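# Place each pallet ring flat on its size-matched holder

## Task

Take every ring off the pallet and set it lying flat on the pads of the holder whose size fits that ring. Gripping a ring from inside its central hole is allowed. A ring counts only if it stays in place on its own at the end, not while the robot is still holding it.

## Robot and tools

Robot: one FANUC CRX-5iA six-joint arm with a Robotiq 2F-140 two-finger gripper. There is only one arm, so every command carries a single row. Joints from base outward: waist, shoulder, elbow, forearm roll, wrist pitch, wrist roll. Their ranges in rad: waist -3.491 to 3.491, shoulder -3.140 to 3.140, elbow -1.187 to 4.328, forearm roll -3.316 to 3.316, wrist pitch -3.140 to 3.140, wrist roll -3.927 to 3.927. The elbow cannot fully straighten. Load limits in N m: 144 for waist, shoulder and elbow; 36 for the three wrist joints. A carried object's weight adds to these loads.

Frame: the scene frame has its origin on the table surface straight below the arm base. +z is up, and +y is to the left when facing along +x. The base may sit slightly tilted. The reported hand position can be a little wrong, more so far from the base.

Gripper frame: the fingers extend along the gripper's +z axis and close along its y axis. end_effector_position is the midpoint between the pads when they are shut. Closed fingertips stick out about 33 mm past that point; fully open, about 9 mm. While closing, the tips travel roughly 24 mm further from the arm, so keep that clearance above a surface before gripping.

The row (10 plain numbers, in this order): x, y, z, qw, qx, qy, qz, position, force_limit, speed. x, y, z is an absolute target for end_effector_position in metres, scene frame. qw, qx, qy, qz is an absolute target orientation quaternion, w first, scene frame. Resend the same quaternion in every row to hold an orientation; the one in the last result may have drifted. The last three values lie in [-1, 1]. position: +1 fully open (140 mm), about -0.8 pads touch, -1 closes until blocked. force_limit: grip force, roughly 14 N at -1, 60 N at 0, 107 N at +1 (parts up to 40 mm wide). speed: finger gap rate, about 30 mm/s at -1, 140 at 0, 250 at +1.

execute_actions: argument actions is a list holding zero or one item; optional pictures (boolean) toggles camera images, which come by default. An empty list just returns the state. An action item {"rows": [...], "steps": n} runs up to 15 control steps of 1/30 s; each row lasts one step and the final row repeats to fill the count (default 15). A wait item {"steps": n} with n up to 300 sends nothing and returns once n steps have passed since the previous result, counting your reply time. A refused call moves nothing; refusal happens if the target lies over 0.6 m from the last reported position along any gripper axis. Each step, the commanded pose is trimmed to within 70 mm and 16 degrees of the measured pose; position wins over orientation if both cannot be met. After the last step the arm only continues to the last trimmed pose, so check the result and send the remainder.

move: target is one row as above; speed is the path's top speed in m/s, 0.002 to 0.5, default 0.25 (rotation capped at twice that in rad/s). It drives a straight path from the current pose to the target, lasting 0.5 to 10 s; longer paths stop short. Finger values are applied at the start. It does not brake for obstacles, and the hand can lag, deviate, or overshoot speed. Its result adds a move: line giving the ending (done, off_target, moving, held, fault), which limits applied (paced = pose clipped; held = some steps blocked, after which motion may jump fast) and distance from target.

wait: seconds from 0 to 10; nothing new is sent, fingers still in motion keep moving.

zoom_image: camera (cam_head_left, cam_head_right, cam_high, cam_low, cam_wrist, each 504x504) and region [x0, y0, x1, y1] in pixels from the top-left, at most 504 by 504.

read_manual: optional section, only "licences"; no motion.

Call it only once every ring rests unheld on the correct holder.

Result lines: the state gives end_effector_position and end_effector_quat_wxyz. object_status: 0 moving, 1 blocked while opening, 2 blocked while closing (a grip), 3 reached command or pads met (a thin part may still be held). Confirm a grasp by reading 2 after sending -1. Stopped fingers stay put until you send a position differing by 0.01 or more, or the object yields. To squeeze harder while at 2, raise force_limit and switch position between -1 and -0.98. position_measured is in counts: 3 fully open, 230 pads together, not linear. pose unreachable means the clearance check altered or blocked a command; HELD flags each step where that happened (the mount under the base counts as arm). Hand target shows the pose the controller is currently heading for. MOTOR HOT warns of overheating; OVER-TEMPERATURE FAULT means brakes engaged until cool. Holding loads, even while idle, heats motors.

Avoid: a joint torque at its load limit or any external force of 150 N stops the arm for 10 s and drops the rest of the call. The arm is stiff, so aiming even slightly past a firm contact can trigger this; approach slowly and stop at contact. Faster touches hit harder. Occasional tugs on held parts and pushes on loose ones may occur; grip firmly. Never let anything fall or be knocked off the table; avoid drops, slips, slams and hard pushes. Smooth, economical motion is preferred.

Each tool is called after "Emit:" as name(argument=value, ...), one argument or row to a line, values as JSON.

## Session

Emit:
execute_actions(
  actions=[],
)

Scene clock: 0.00 s of 9600.00 s.
end_effector_position=(+0.9739, +0.1853, +0.1942) position_measured=3 object_status=3 end_effector_quat_wxyz=(-0.220, +0.950, +0.086, +0.205)
Joint positions: [ 0.131  1.057  1.125 -0.859 -1.045  1.92 ]
Joint velocities: [ 0.     0.002  0.     0.    -0.    -0.   ]
Hand target: +0.974, +0.185, +0.194; -0.220, +0.950, +0.086, +0.205

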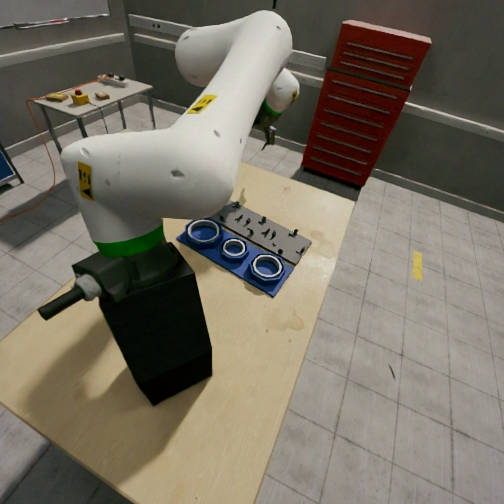

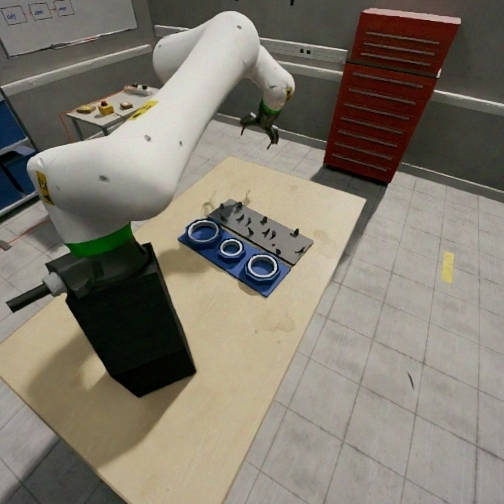

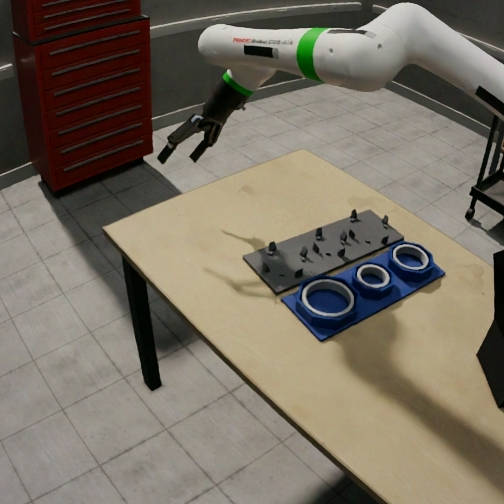

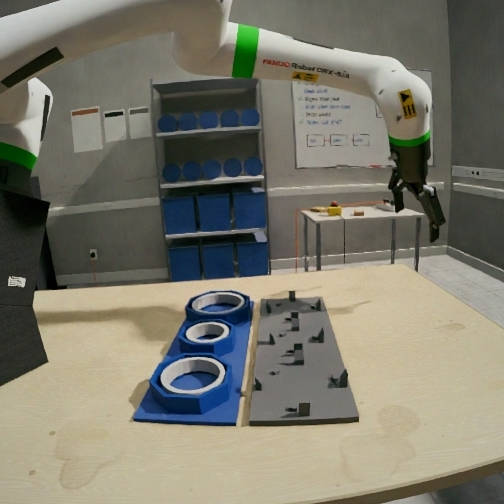

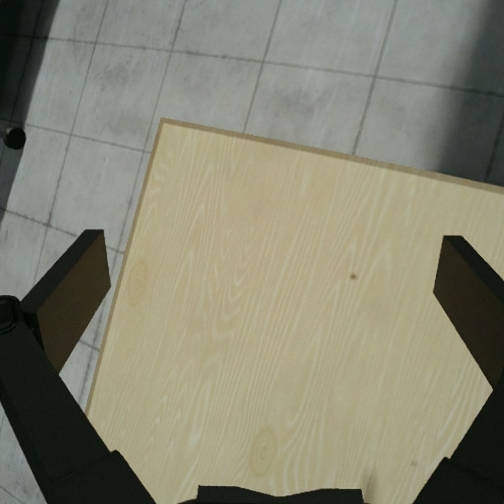

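Emit:
move(
  target=[0.55,0.05,0.42,0,1,0,0,1,0,0],
)

Emit:
zoom_image(
  camera="cam_low",
  region=[120,270,380,440],
)

Scene clock: 5.20 s of 9600.00 s.
end_effector_position=(+0.5501, +0.0514, +0.4199) position_measured=3 object_status=3 end_effector_quat_wxyz=(+0.000, +1.000, +0.000, +0.000)
Joint positions: [ 0.128  0.018 -0.044 -0.33  -1.271  1.592]
Joint velocities: [-0.    -0.001 -0.002  0.001 -0.001 -0.   ]
Hand target: +0.550, +0.051, +0.420; +0.000, +1.000, +0.000, +0.000
Off the commanded pose: 0.001 m, 0 deg.
move: done

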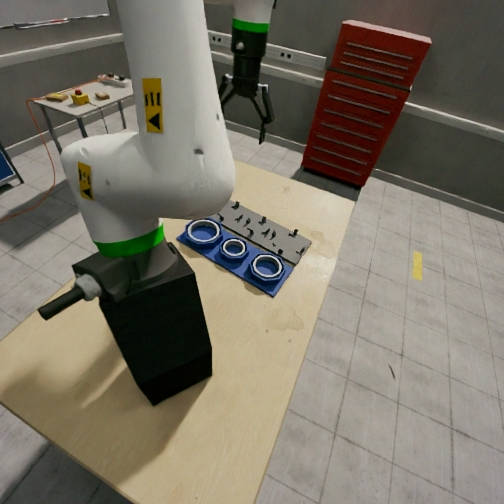

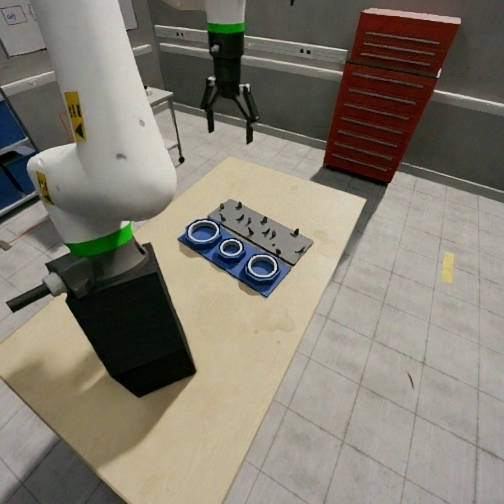

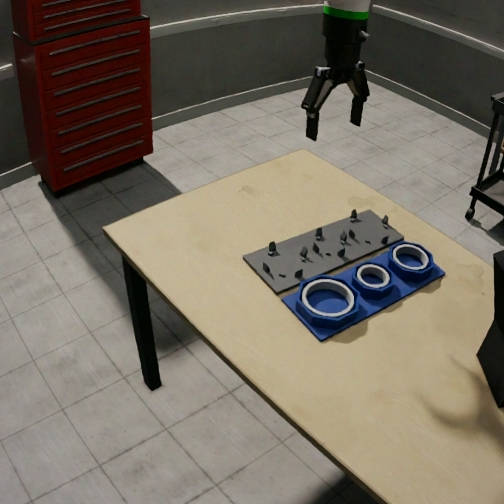

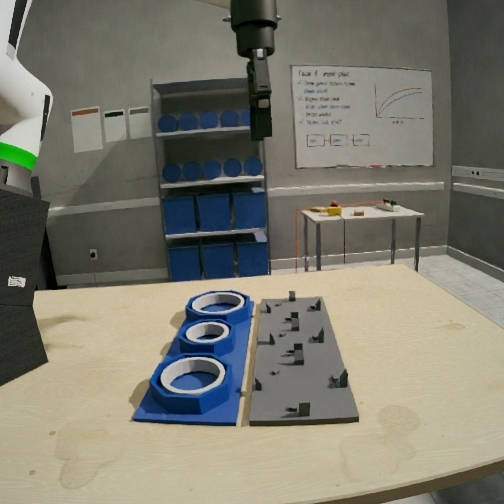

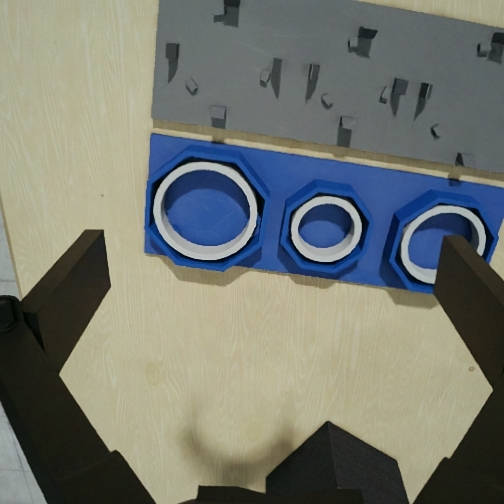

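Region (120, 270, 380, 440) of cam_low's 504x504 image, scaled by 1.938, with more detail than that image has; it fills the top 330 rows of this view, and the rest is white.

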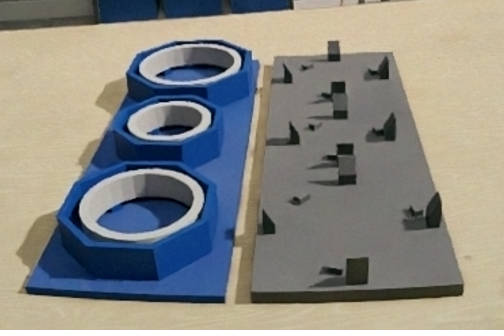

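Emit:
move(
  target=[0.65,-0.05,0.42,0,1,0,0,1,0,0],
)

Emit:
move(
  target=[0.55,-0.05,0.25,0,1,0,0,-0.8,0,0],
)

Scene clock: 9.67 s of 9600.00 s.
end_effector_position=(+0.6495, -0.0506, +0.4201) position_measured=3 object_status=3 end_effector_quat_wxyz=(+0.000, +1.000, -0.000, -0.000)
Joint positions: [-0.065  0.336  0.315 -0.364 -1.375  1.763]
Joint velocities: [-0.001  0.001  0.001  0.001 -0.    -0.   ]
Hand target: +0.649, -0.051, +0.420; +0.000, +1.000, -0.000, -0.000
Off the commanded pose: 0.001 m, 0 deg.
After step 90, 0.47 s passed at rest.
move: done

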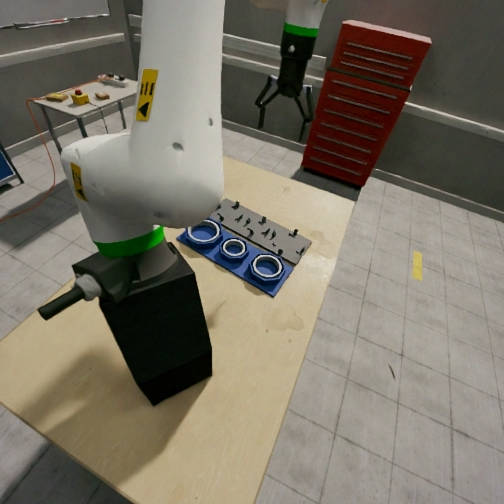

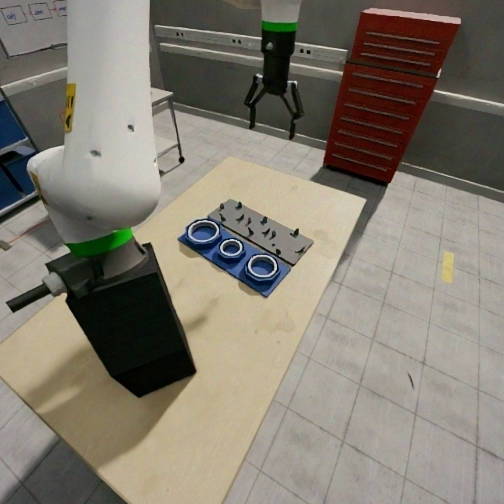

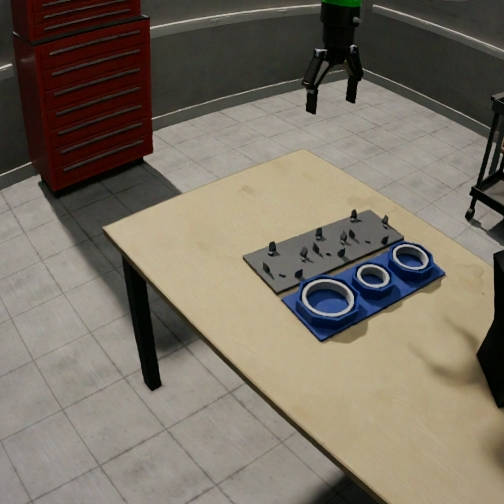

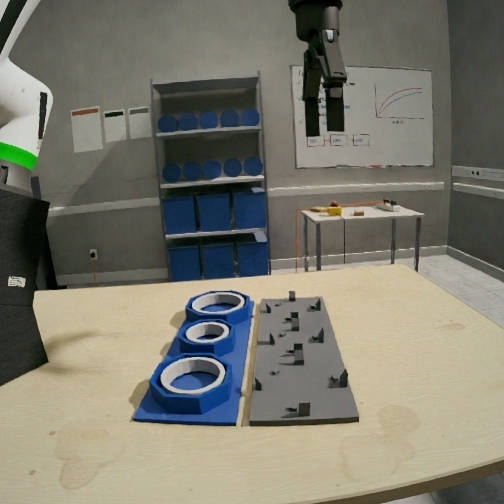

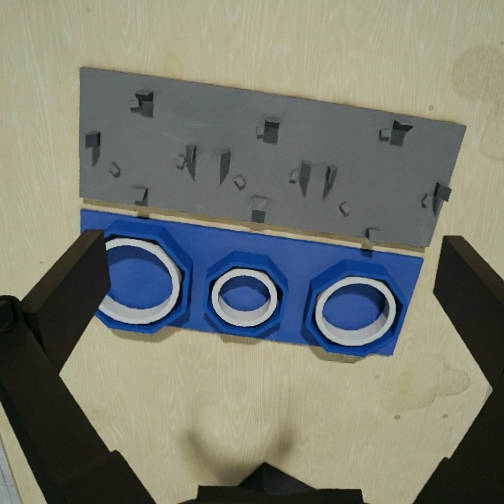

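Scene clock: 10.90 s of 9600.00 s.
end_effector_position=(+0.5506, -0.0498, +0.2497) position_measured=229 object_status=3 end_effector_quat_wxyz=(-0.000, +1.000, +0.000, -0.000)
Joint positions: [ 0.029  0.314 -0.141 -0.425 -0.939  1.854]
Joint velocities: [ 0.    -0.001 -0.     0.    -0.001 -0.001]
Hand target: +0.551, -0.050, +0.250; -0.000, +1.000, +0.000, -0.000
Off the commanded pose: 0.001 m, 0 deg.
move: done

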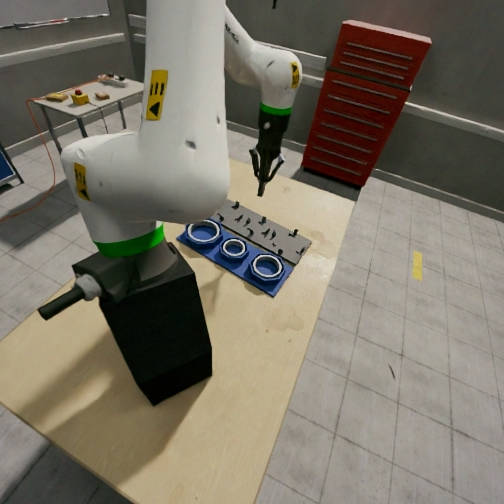

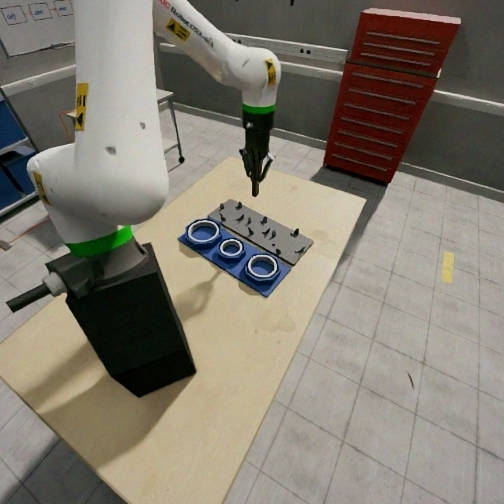

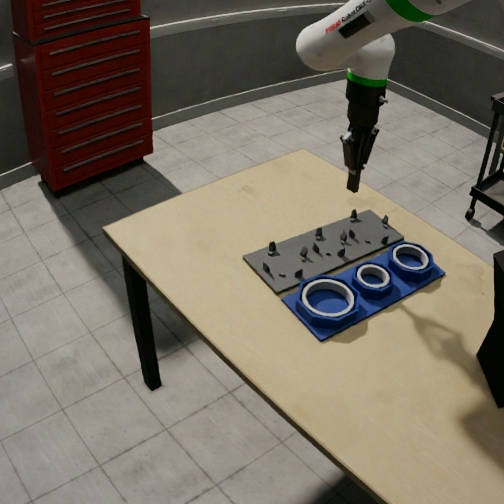

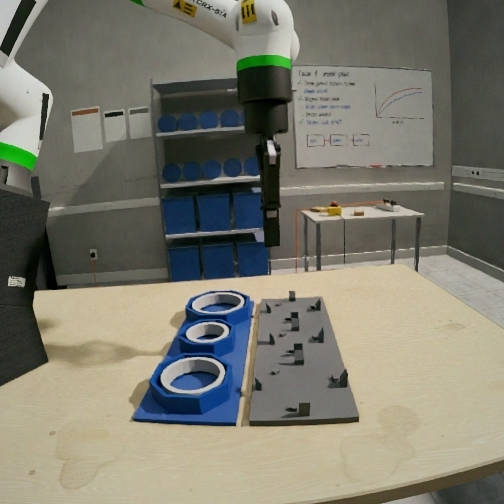

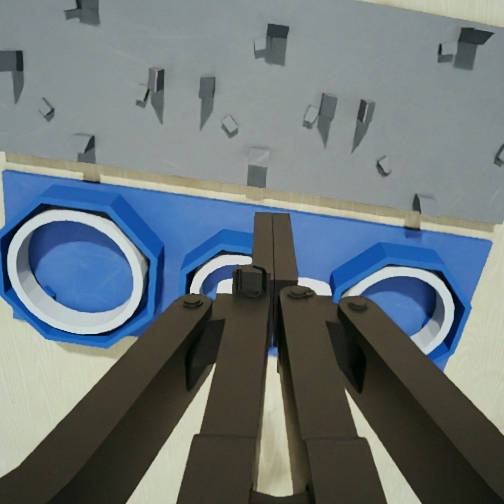

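Emit:
move(
  target=[0.407,-0.016,0.10,0,1,0,0,-0.8,0,0],
)

Emit:
zoom_image(
  camera="cam_low",
  region=[120,230,380,440],
)

Emit:
zoom_image(
  camera="cam_high",
  region=[230,160,470,350],
)

Scene clock: 22.47 s of 9600.00 s.
end_effector_position=(+0.4074, -0.0154, +0.0993) position_measured=229 object_status=3 end_effector_quat_wxyz=(-0.000, +1.000, +0.000, -0.000)
Joint positions: [ 0.198  0.397 -0.496 -0.664 -0.495  2.023]
Joint velocities: [-0.002  0.001  0.002 -0.001  0.001 -0.   ]
Hand target: +0.407, -0.015, +0.099; -0.000, +1.000, +0.000, -0.000
Off the commanded pose: 0.001 m, 0 deg.
After step 90, 7.33 s passed at rest.
move: done

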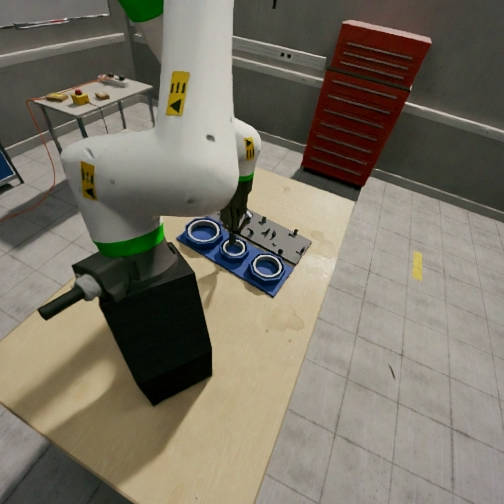

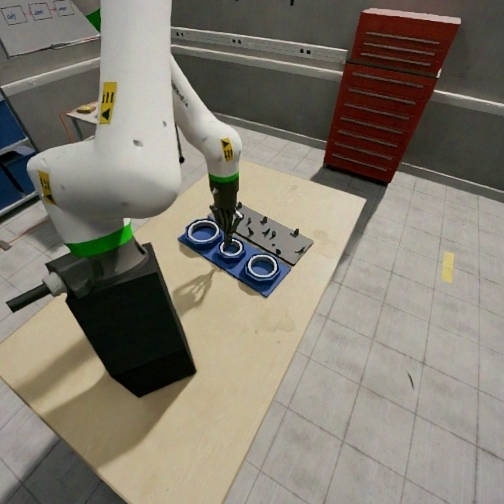

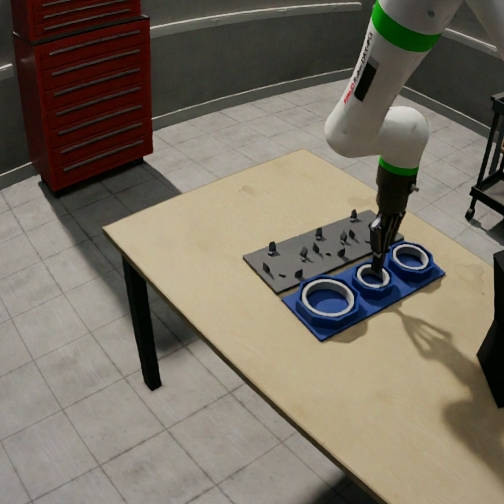

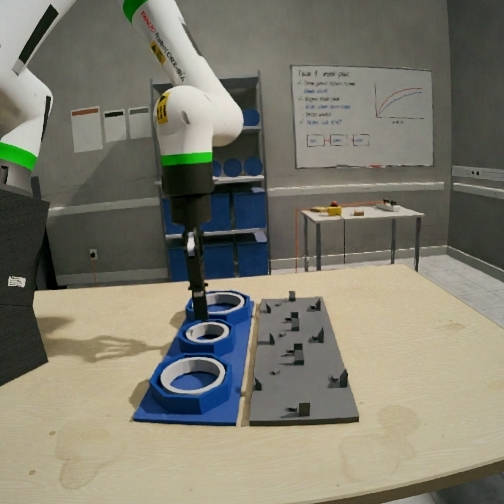

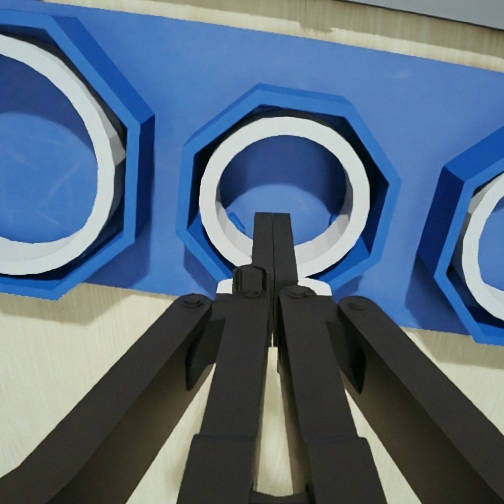

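Region (120, 230, 380, 440) of cam_low's 504x504 image, scaled by 1.938, with more detail than that image has; it fills the top 407 rows of this view, and the rest is white.

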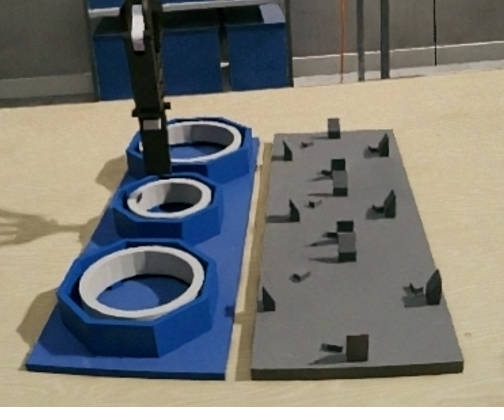

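Region (230, 160, 470, 350) of cam_high's 504x504 image, scaled by 2.100, with more detail than that image has; it fills the top 399 rows of this view, and the rest is white.

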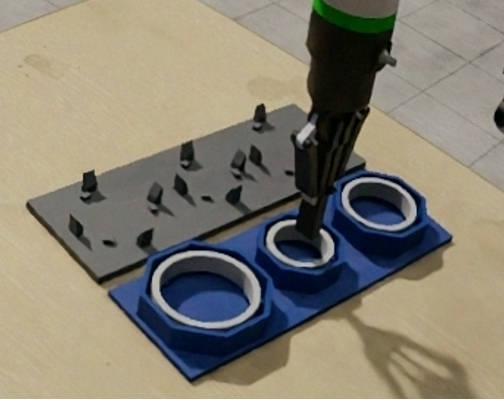

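Emit:
move(
  target=[0.421,-0.022,0.05,0,1,0,0,-0.45,0,0],
  speed=0.08,
)

Emit:
zoom_image(
  camera="cam_low",
  region=[140,250,300,380],
)

Scene clock: 27.00 s of 9600.00 s.
end_effector_position=(+0.4210, -0.0220, +0.0499) position_measured=186 object_status=3 end_effector_quat_wxyz=(-0.000, +1.000, +0.000, -0.000)
Joint positions: [ 0.199  0.549 -0.405 -0.74  -0.448  2.107]
Joint velocities: [-0.002  0.     0.002 -0.    -0.002  0.001]
Hand target: +0.421, -0.022, +0.050; +0.000, +1.000, +0.000, -0.000
Off the commanded pose: 0.000 m, 0 deg.
After step 90, 0.57 s passed at rest.
move: done

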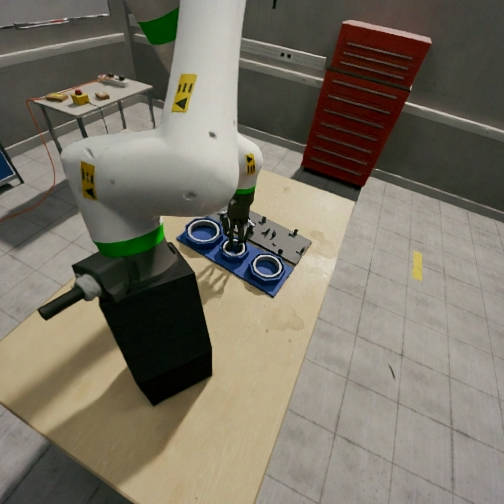

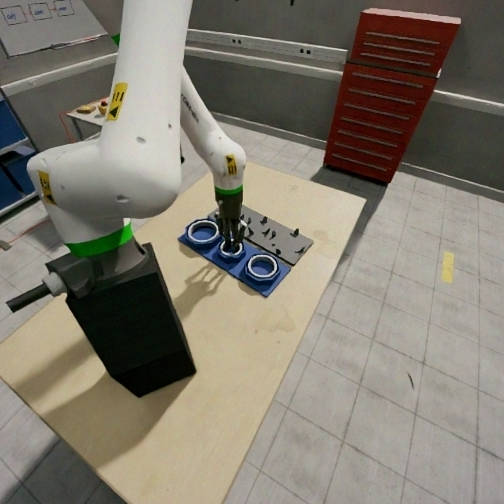

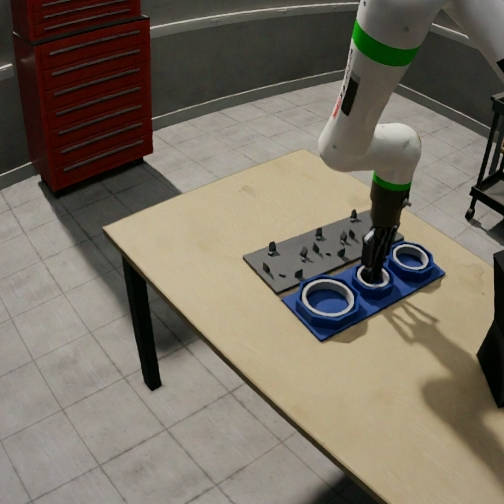

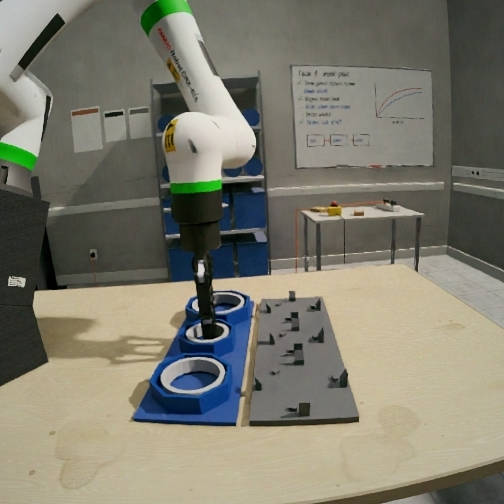

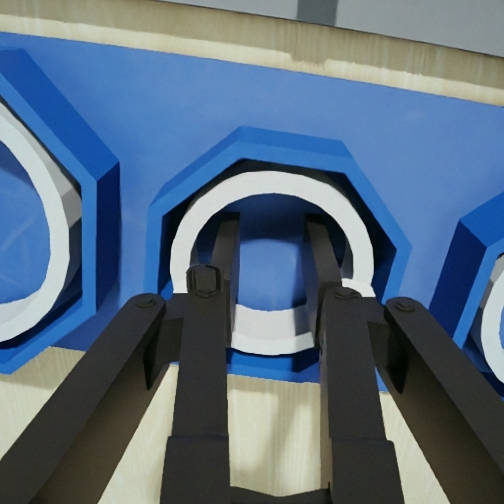

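Region (140, 250, 300, 380) of cam_low's 504x504 image, scaled by 3.150, with more detail than that image has; it fills the top 410 rows of this view, and the rest is white.

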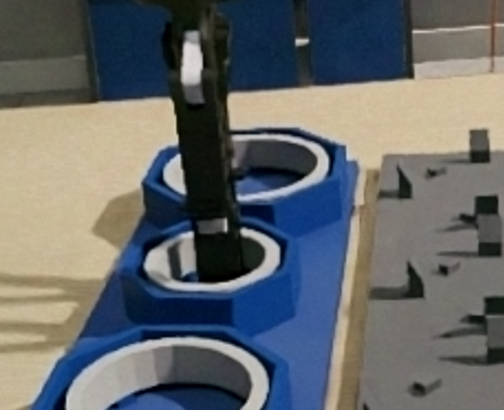

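Emit:
move(
  target=[0.422,-0.022,0.047,0,1,0,0,1,0.3,-0.6],
  speed=0.02,
)

Emit:
move(
  target=[0.422,-0.022,0.13,0,1,0,0,1,0.3,-0.6],
  speed=0.06,
)

Scene clock: 30.10 s of 9600.00 s.
end_effector_position=(+0.4219, -0.0220, +0.0470) position_measured=149 object_status=1 end_effector_quat_wxyz=(+0.000, +1.000, +0.000, -0.000)
Joint positions: [ 0.2    0.557 -0.399 -0.743 -0.446  2.11 ]
Joint velocities: [-0.    -0.     0.001 -0.001  0.001  0.   ]
Hand target: +0.422, -0.022, +0.047; -0.000, +1.000, +0.000, -0.000
Off the commanded pose: 0.000 m, 0 deg.
move: done

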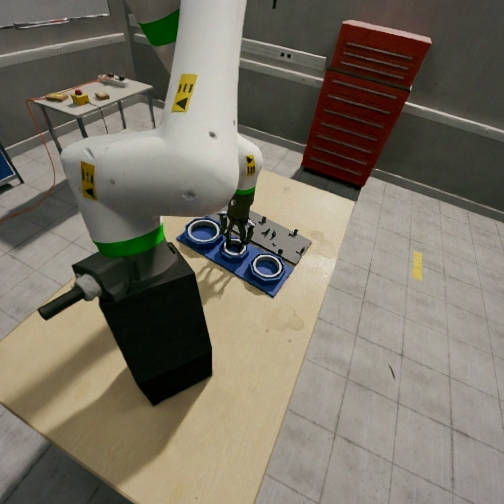

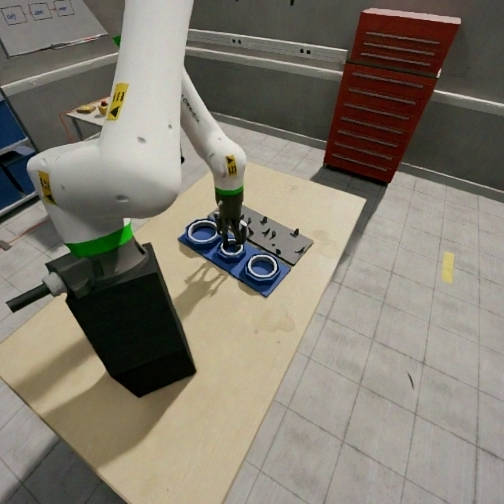

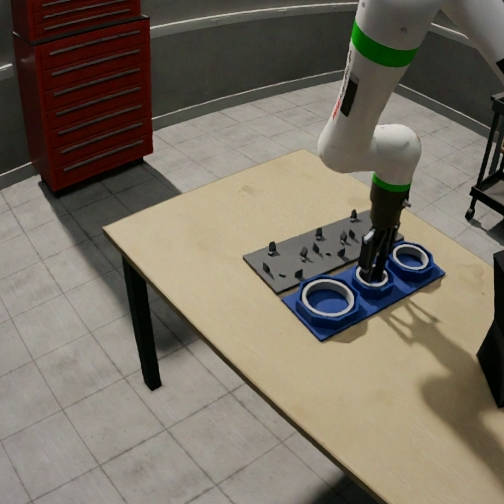

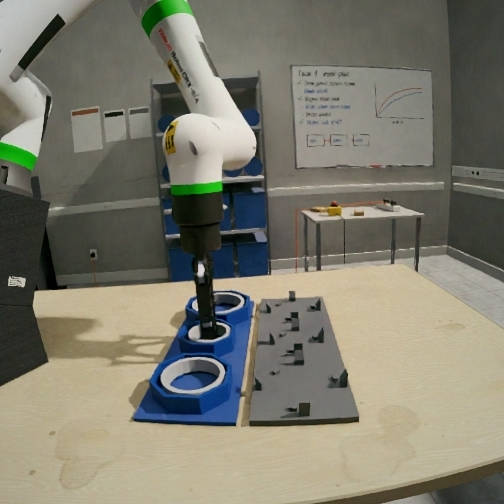

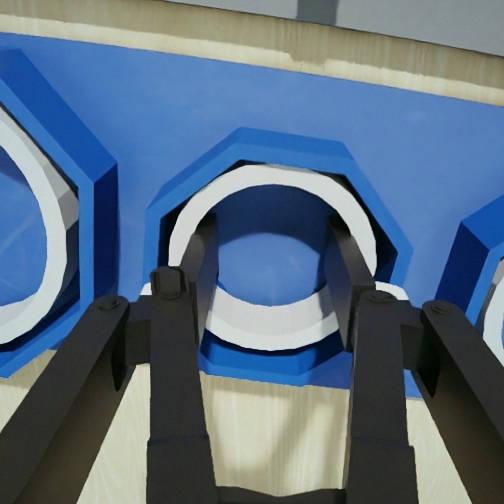

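Scene clock: 31.77 s of 9600.00 s.
end_effector_position=(+0.4220, -0.0219, +0.1302) position_measured=149 object_status=1 end_effector_quat_wxyz=(+0.000, +1.000, -0.000, +0.000)
Joint positions: [ 0.167  0.337 -0.485 -0.595 -0.565  1.97 ]
Joint velocities: [-0.    -0.001  0.001  0.001 -0.001  0.   ]
Hand target: +0.422, -0.022, +0.130; +0.000, +1.000, -0.000, +0.000
Off the commanded pose: 0.000 m, 0 deg.
move: done

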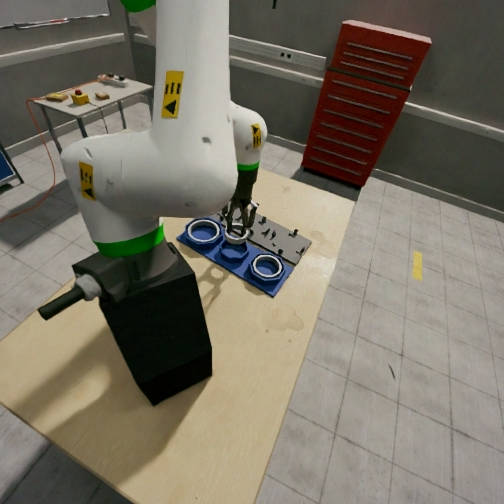

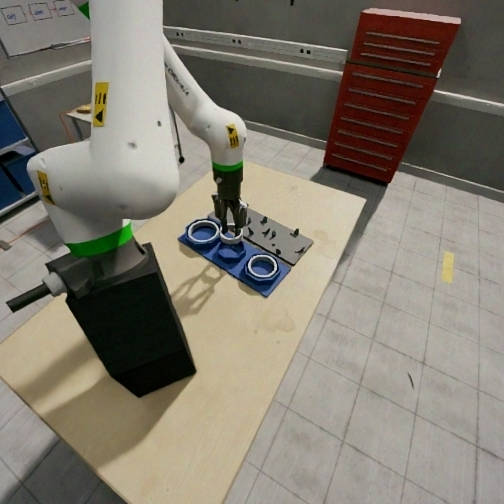

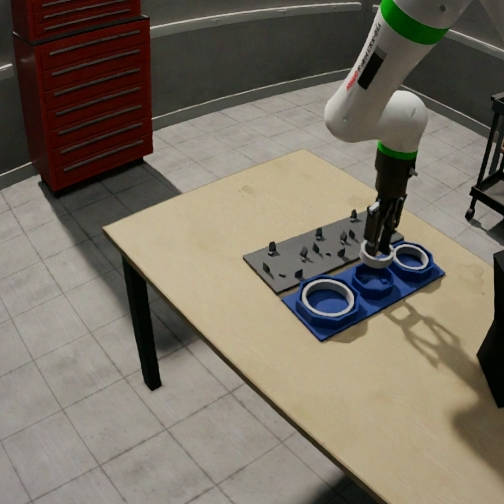

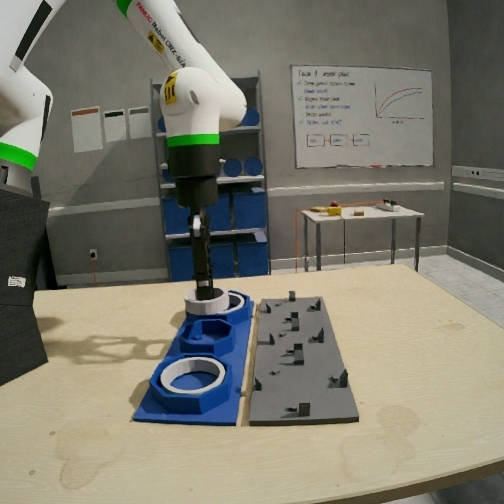

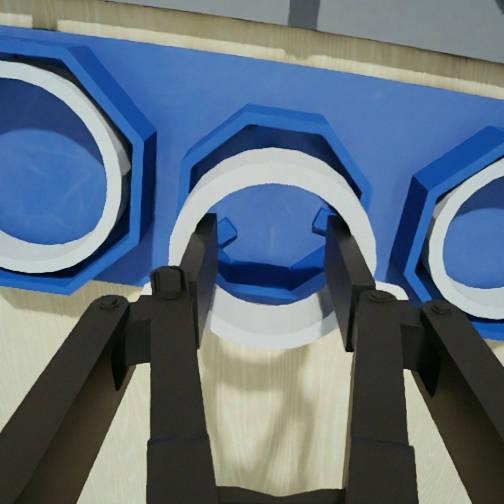

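Emit:
move(
  target=[0.598,-0.051,0.13,0,1,0,0,1,0.3,-0.6],
  speed=0.15,
)

Emit:
zoom_image(
  camera="cam_low",
  region=[220,250,380,380],
)

Scene clock: 40.00 s of 9600.00 s.
end_effector_position=(+0.5977, -0.0516, +0.1304) position_measured=149 object_status=1 end_effector_quat_wxyz=(+0.000, +1.000, -0.000, +0.000)
Joint positions: [ 0.095  0.591  0.001 -0.462 -0.792  1.86 ]
Joint velocities: [ 0.    -0.    -0.     0.001  0.001  0.001]
Hand target: +0.598, -0.052, +0.130; +0.000, +1.000, -0.000, +0.000
Off the commanded pose: 0.001 m, 0 deg.
After step 90, 3.70 s passed at rest.
move: done

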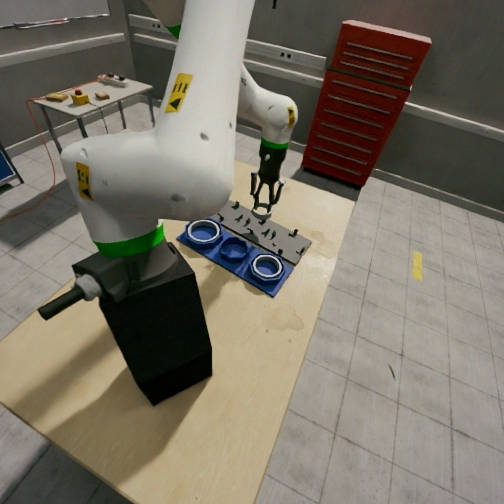

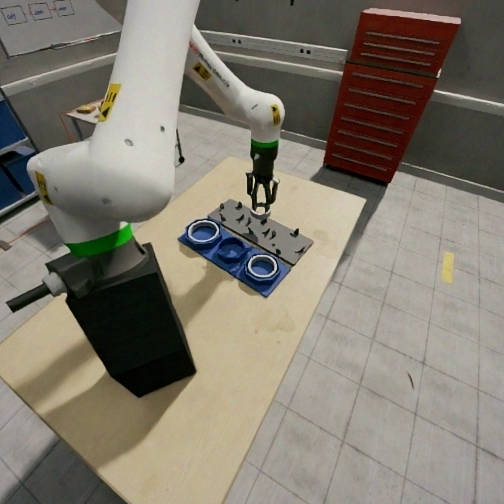

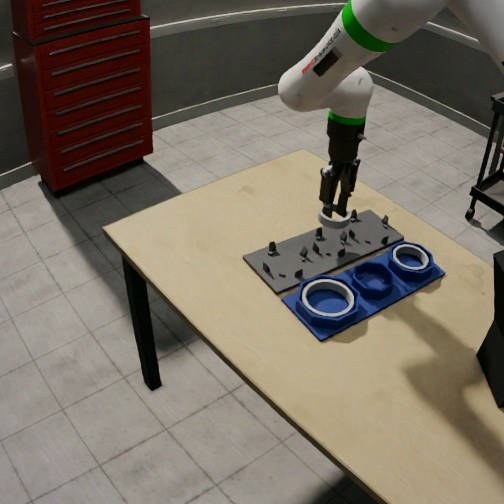

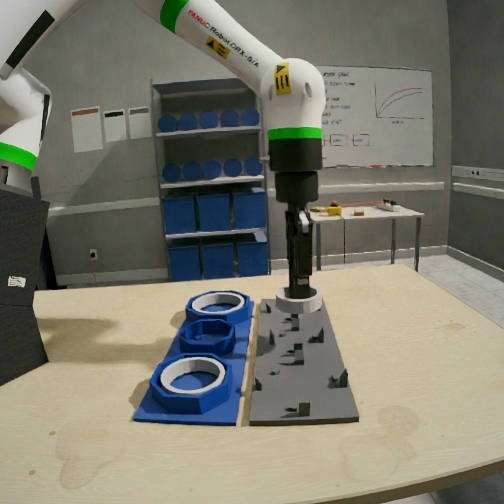

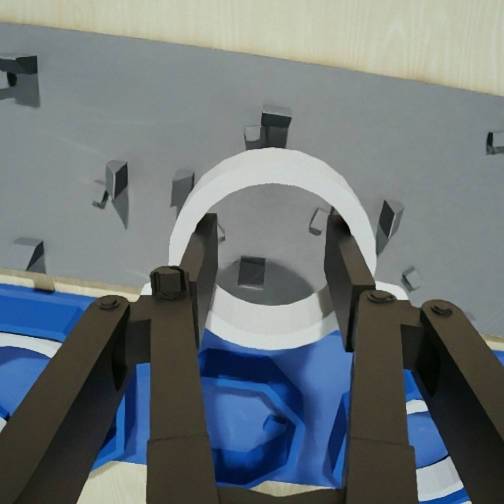

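Region (220, 250, 380, 380) of cam_low's 504x504 image, scaled by 3.150, with more detail than that image has; it fills the top 410 rows of this view, and the rest is white.

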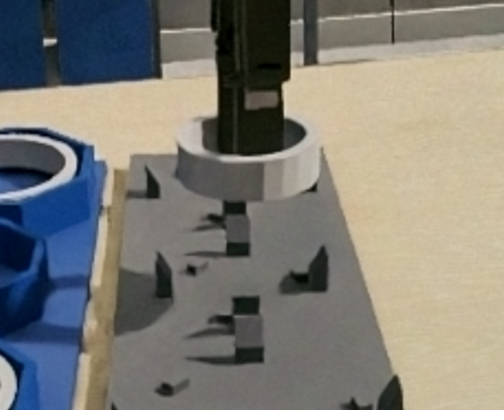

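Emit:
move(
  target=[0.597,-0.047,0.085,0,1,0,0,1,0.3,-0.6],
  speed=0.06,
)

Emit:
zoom_image(
  camera="cam_low",
  region=[240,280,360,380],
)

Scene clock: 46.53 s of 9600.00 s.
end_effector_position=(+0.5971, -0.0470, +0.0849) position_measured=149 object_status=1 end_effector_quat_wxyz=(-0.000, +1.000, +0.000, +0.000)
Joint positions: [ 0.126  0.67   0.019 -0.486 -0.727  1.869]
Joint velocities: [ 0.    -0.001 -0.001 -0.    -0.    -0.001]
Hand target: +0.597, -0.047, +0.085; -0.000, +1.000, +0.000, +0.000
Off the commanded pose: 0.000 m, 0 deg.
After step 90, 2.50 s passed at rest.
move: done

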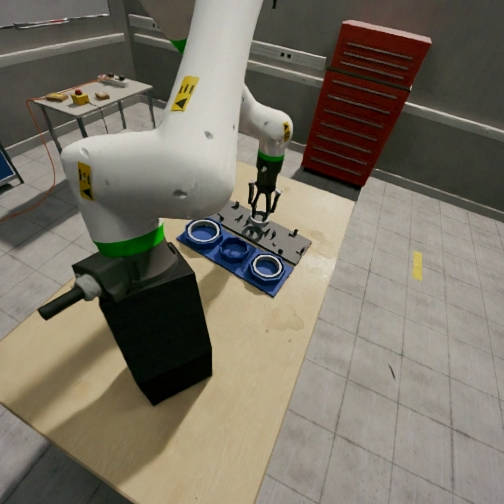

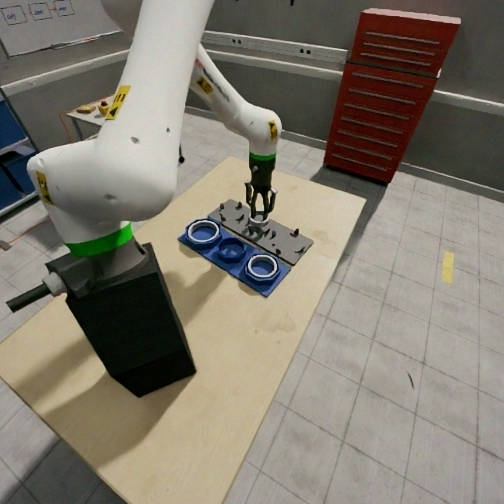

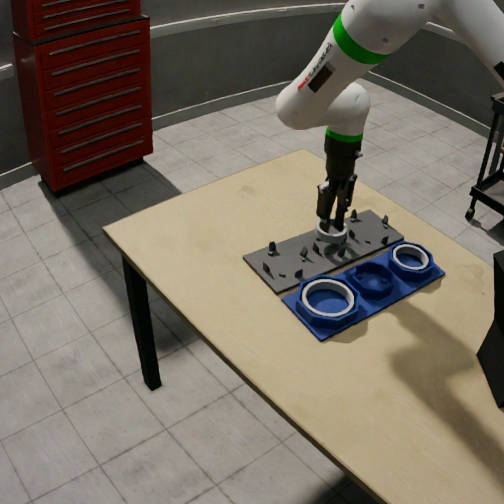

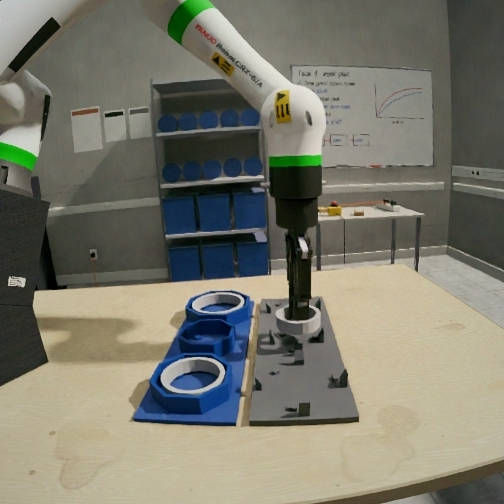

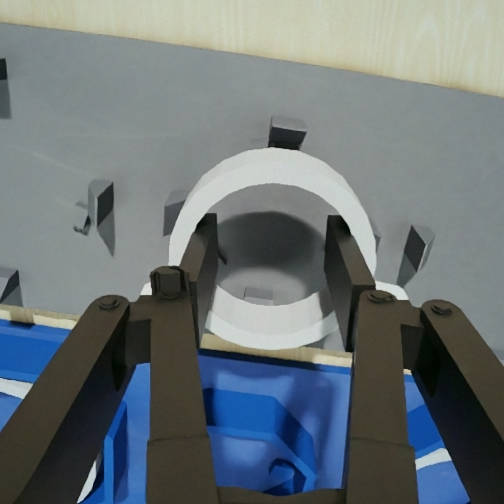

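Region (240, 280, 360, 380) of cam_low's 504x504 image, scaled by 4.200, with more detail than that image has.

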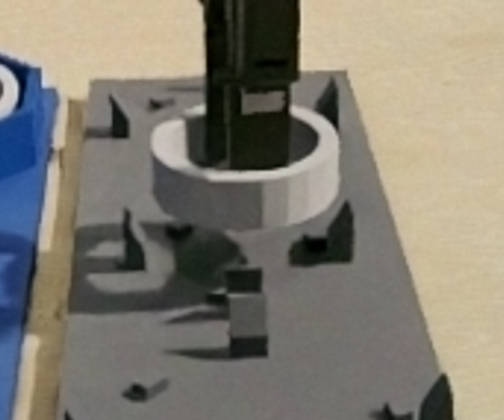

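Emit:
move(
  target=[0.595,-0.047,0.064,0,1,0,0,1,0.3,-0.6],
  speed=0.03,
)

Emit:
zoom_image(
  camera="cam_low",
  region=[240,280,360,380],
)

Scene clock: 51.53 s of 9600.00 s.
end_effector_position=(+0.5950, -0.0470, +0.0640) position_measured=149 object_status=1 end_effector_quat_wxyz=(-0.000, +1.000, +0.000, +0.000)
Joint positions: [ 0.136  0.708  0.028 -0.5   -0.698  1.878]
Joint velocities: [ 0.     0.001 -0.    -0.     0.002 -0.   ]
Hand target: +0.595, -0.047, +0.064; -0.000, +1.000, +0.000, -0.000
Off the commanded pose: 0.000 m, 0 deg.
After step 90, 1.07 s passed at rest.
move: done

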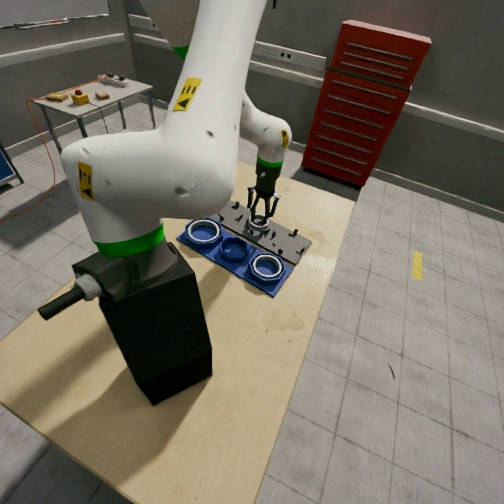

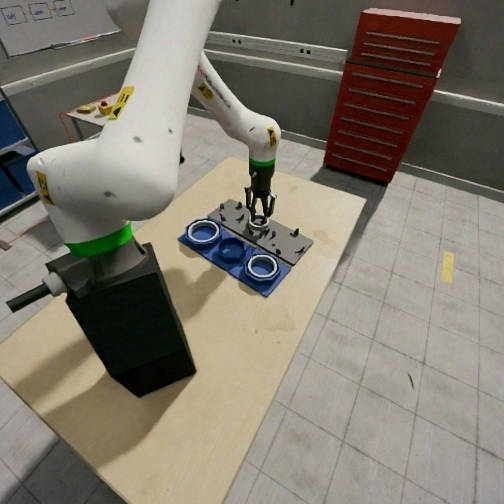

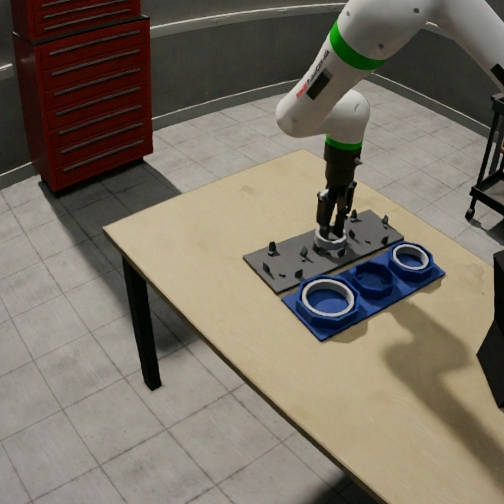

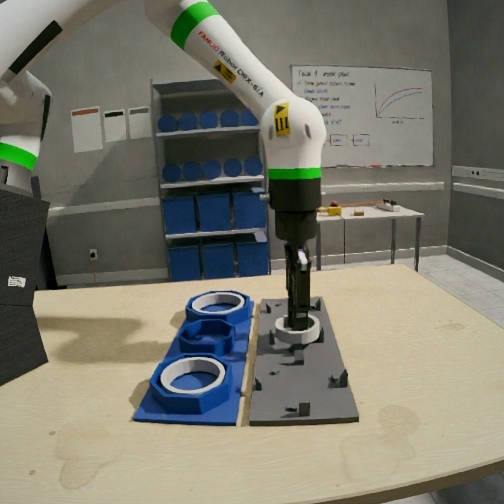

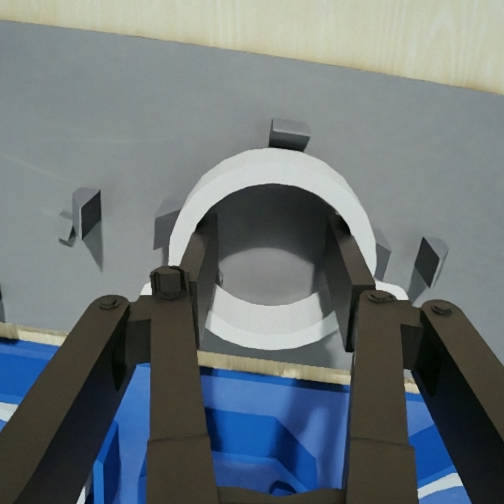

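Region (240, 280, 360, 380) of cam_low's 504x504 image, scaled by 4.200, with more detail than that image has.

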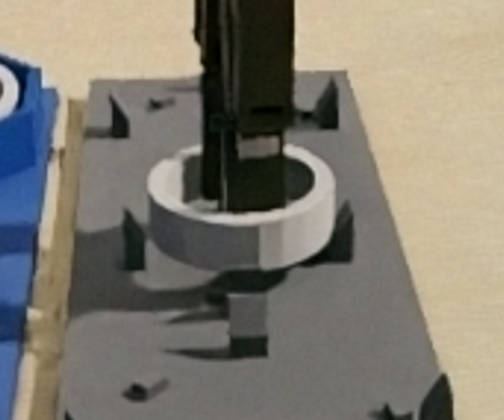

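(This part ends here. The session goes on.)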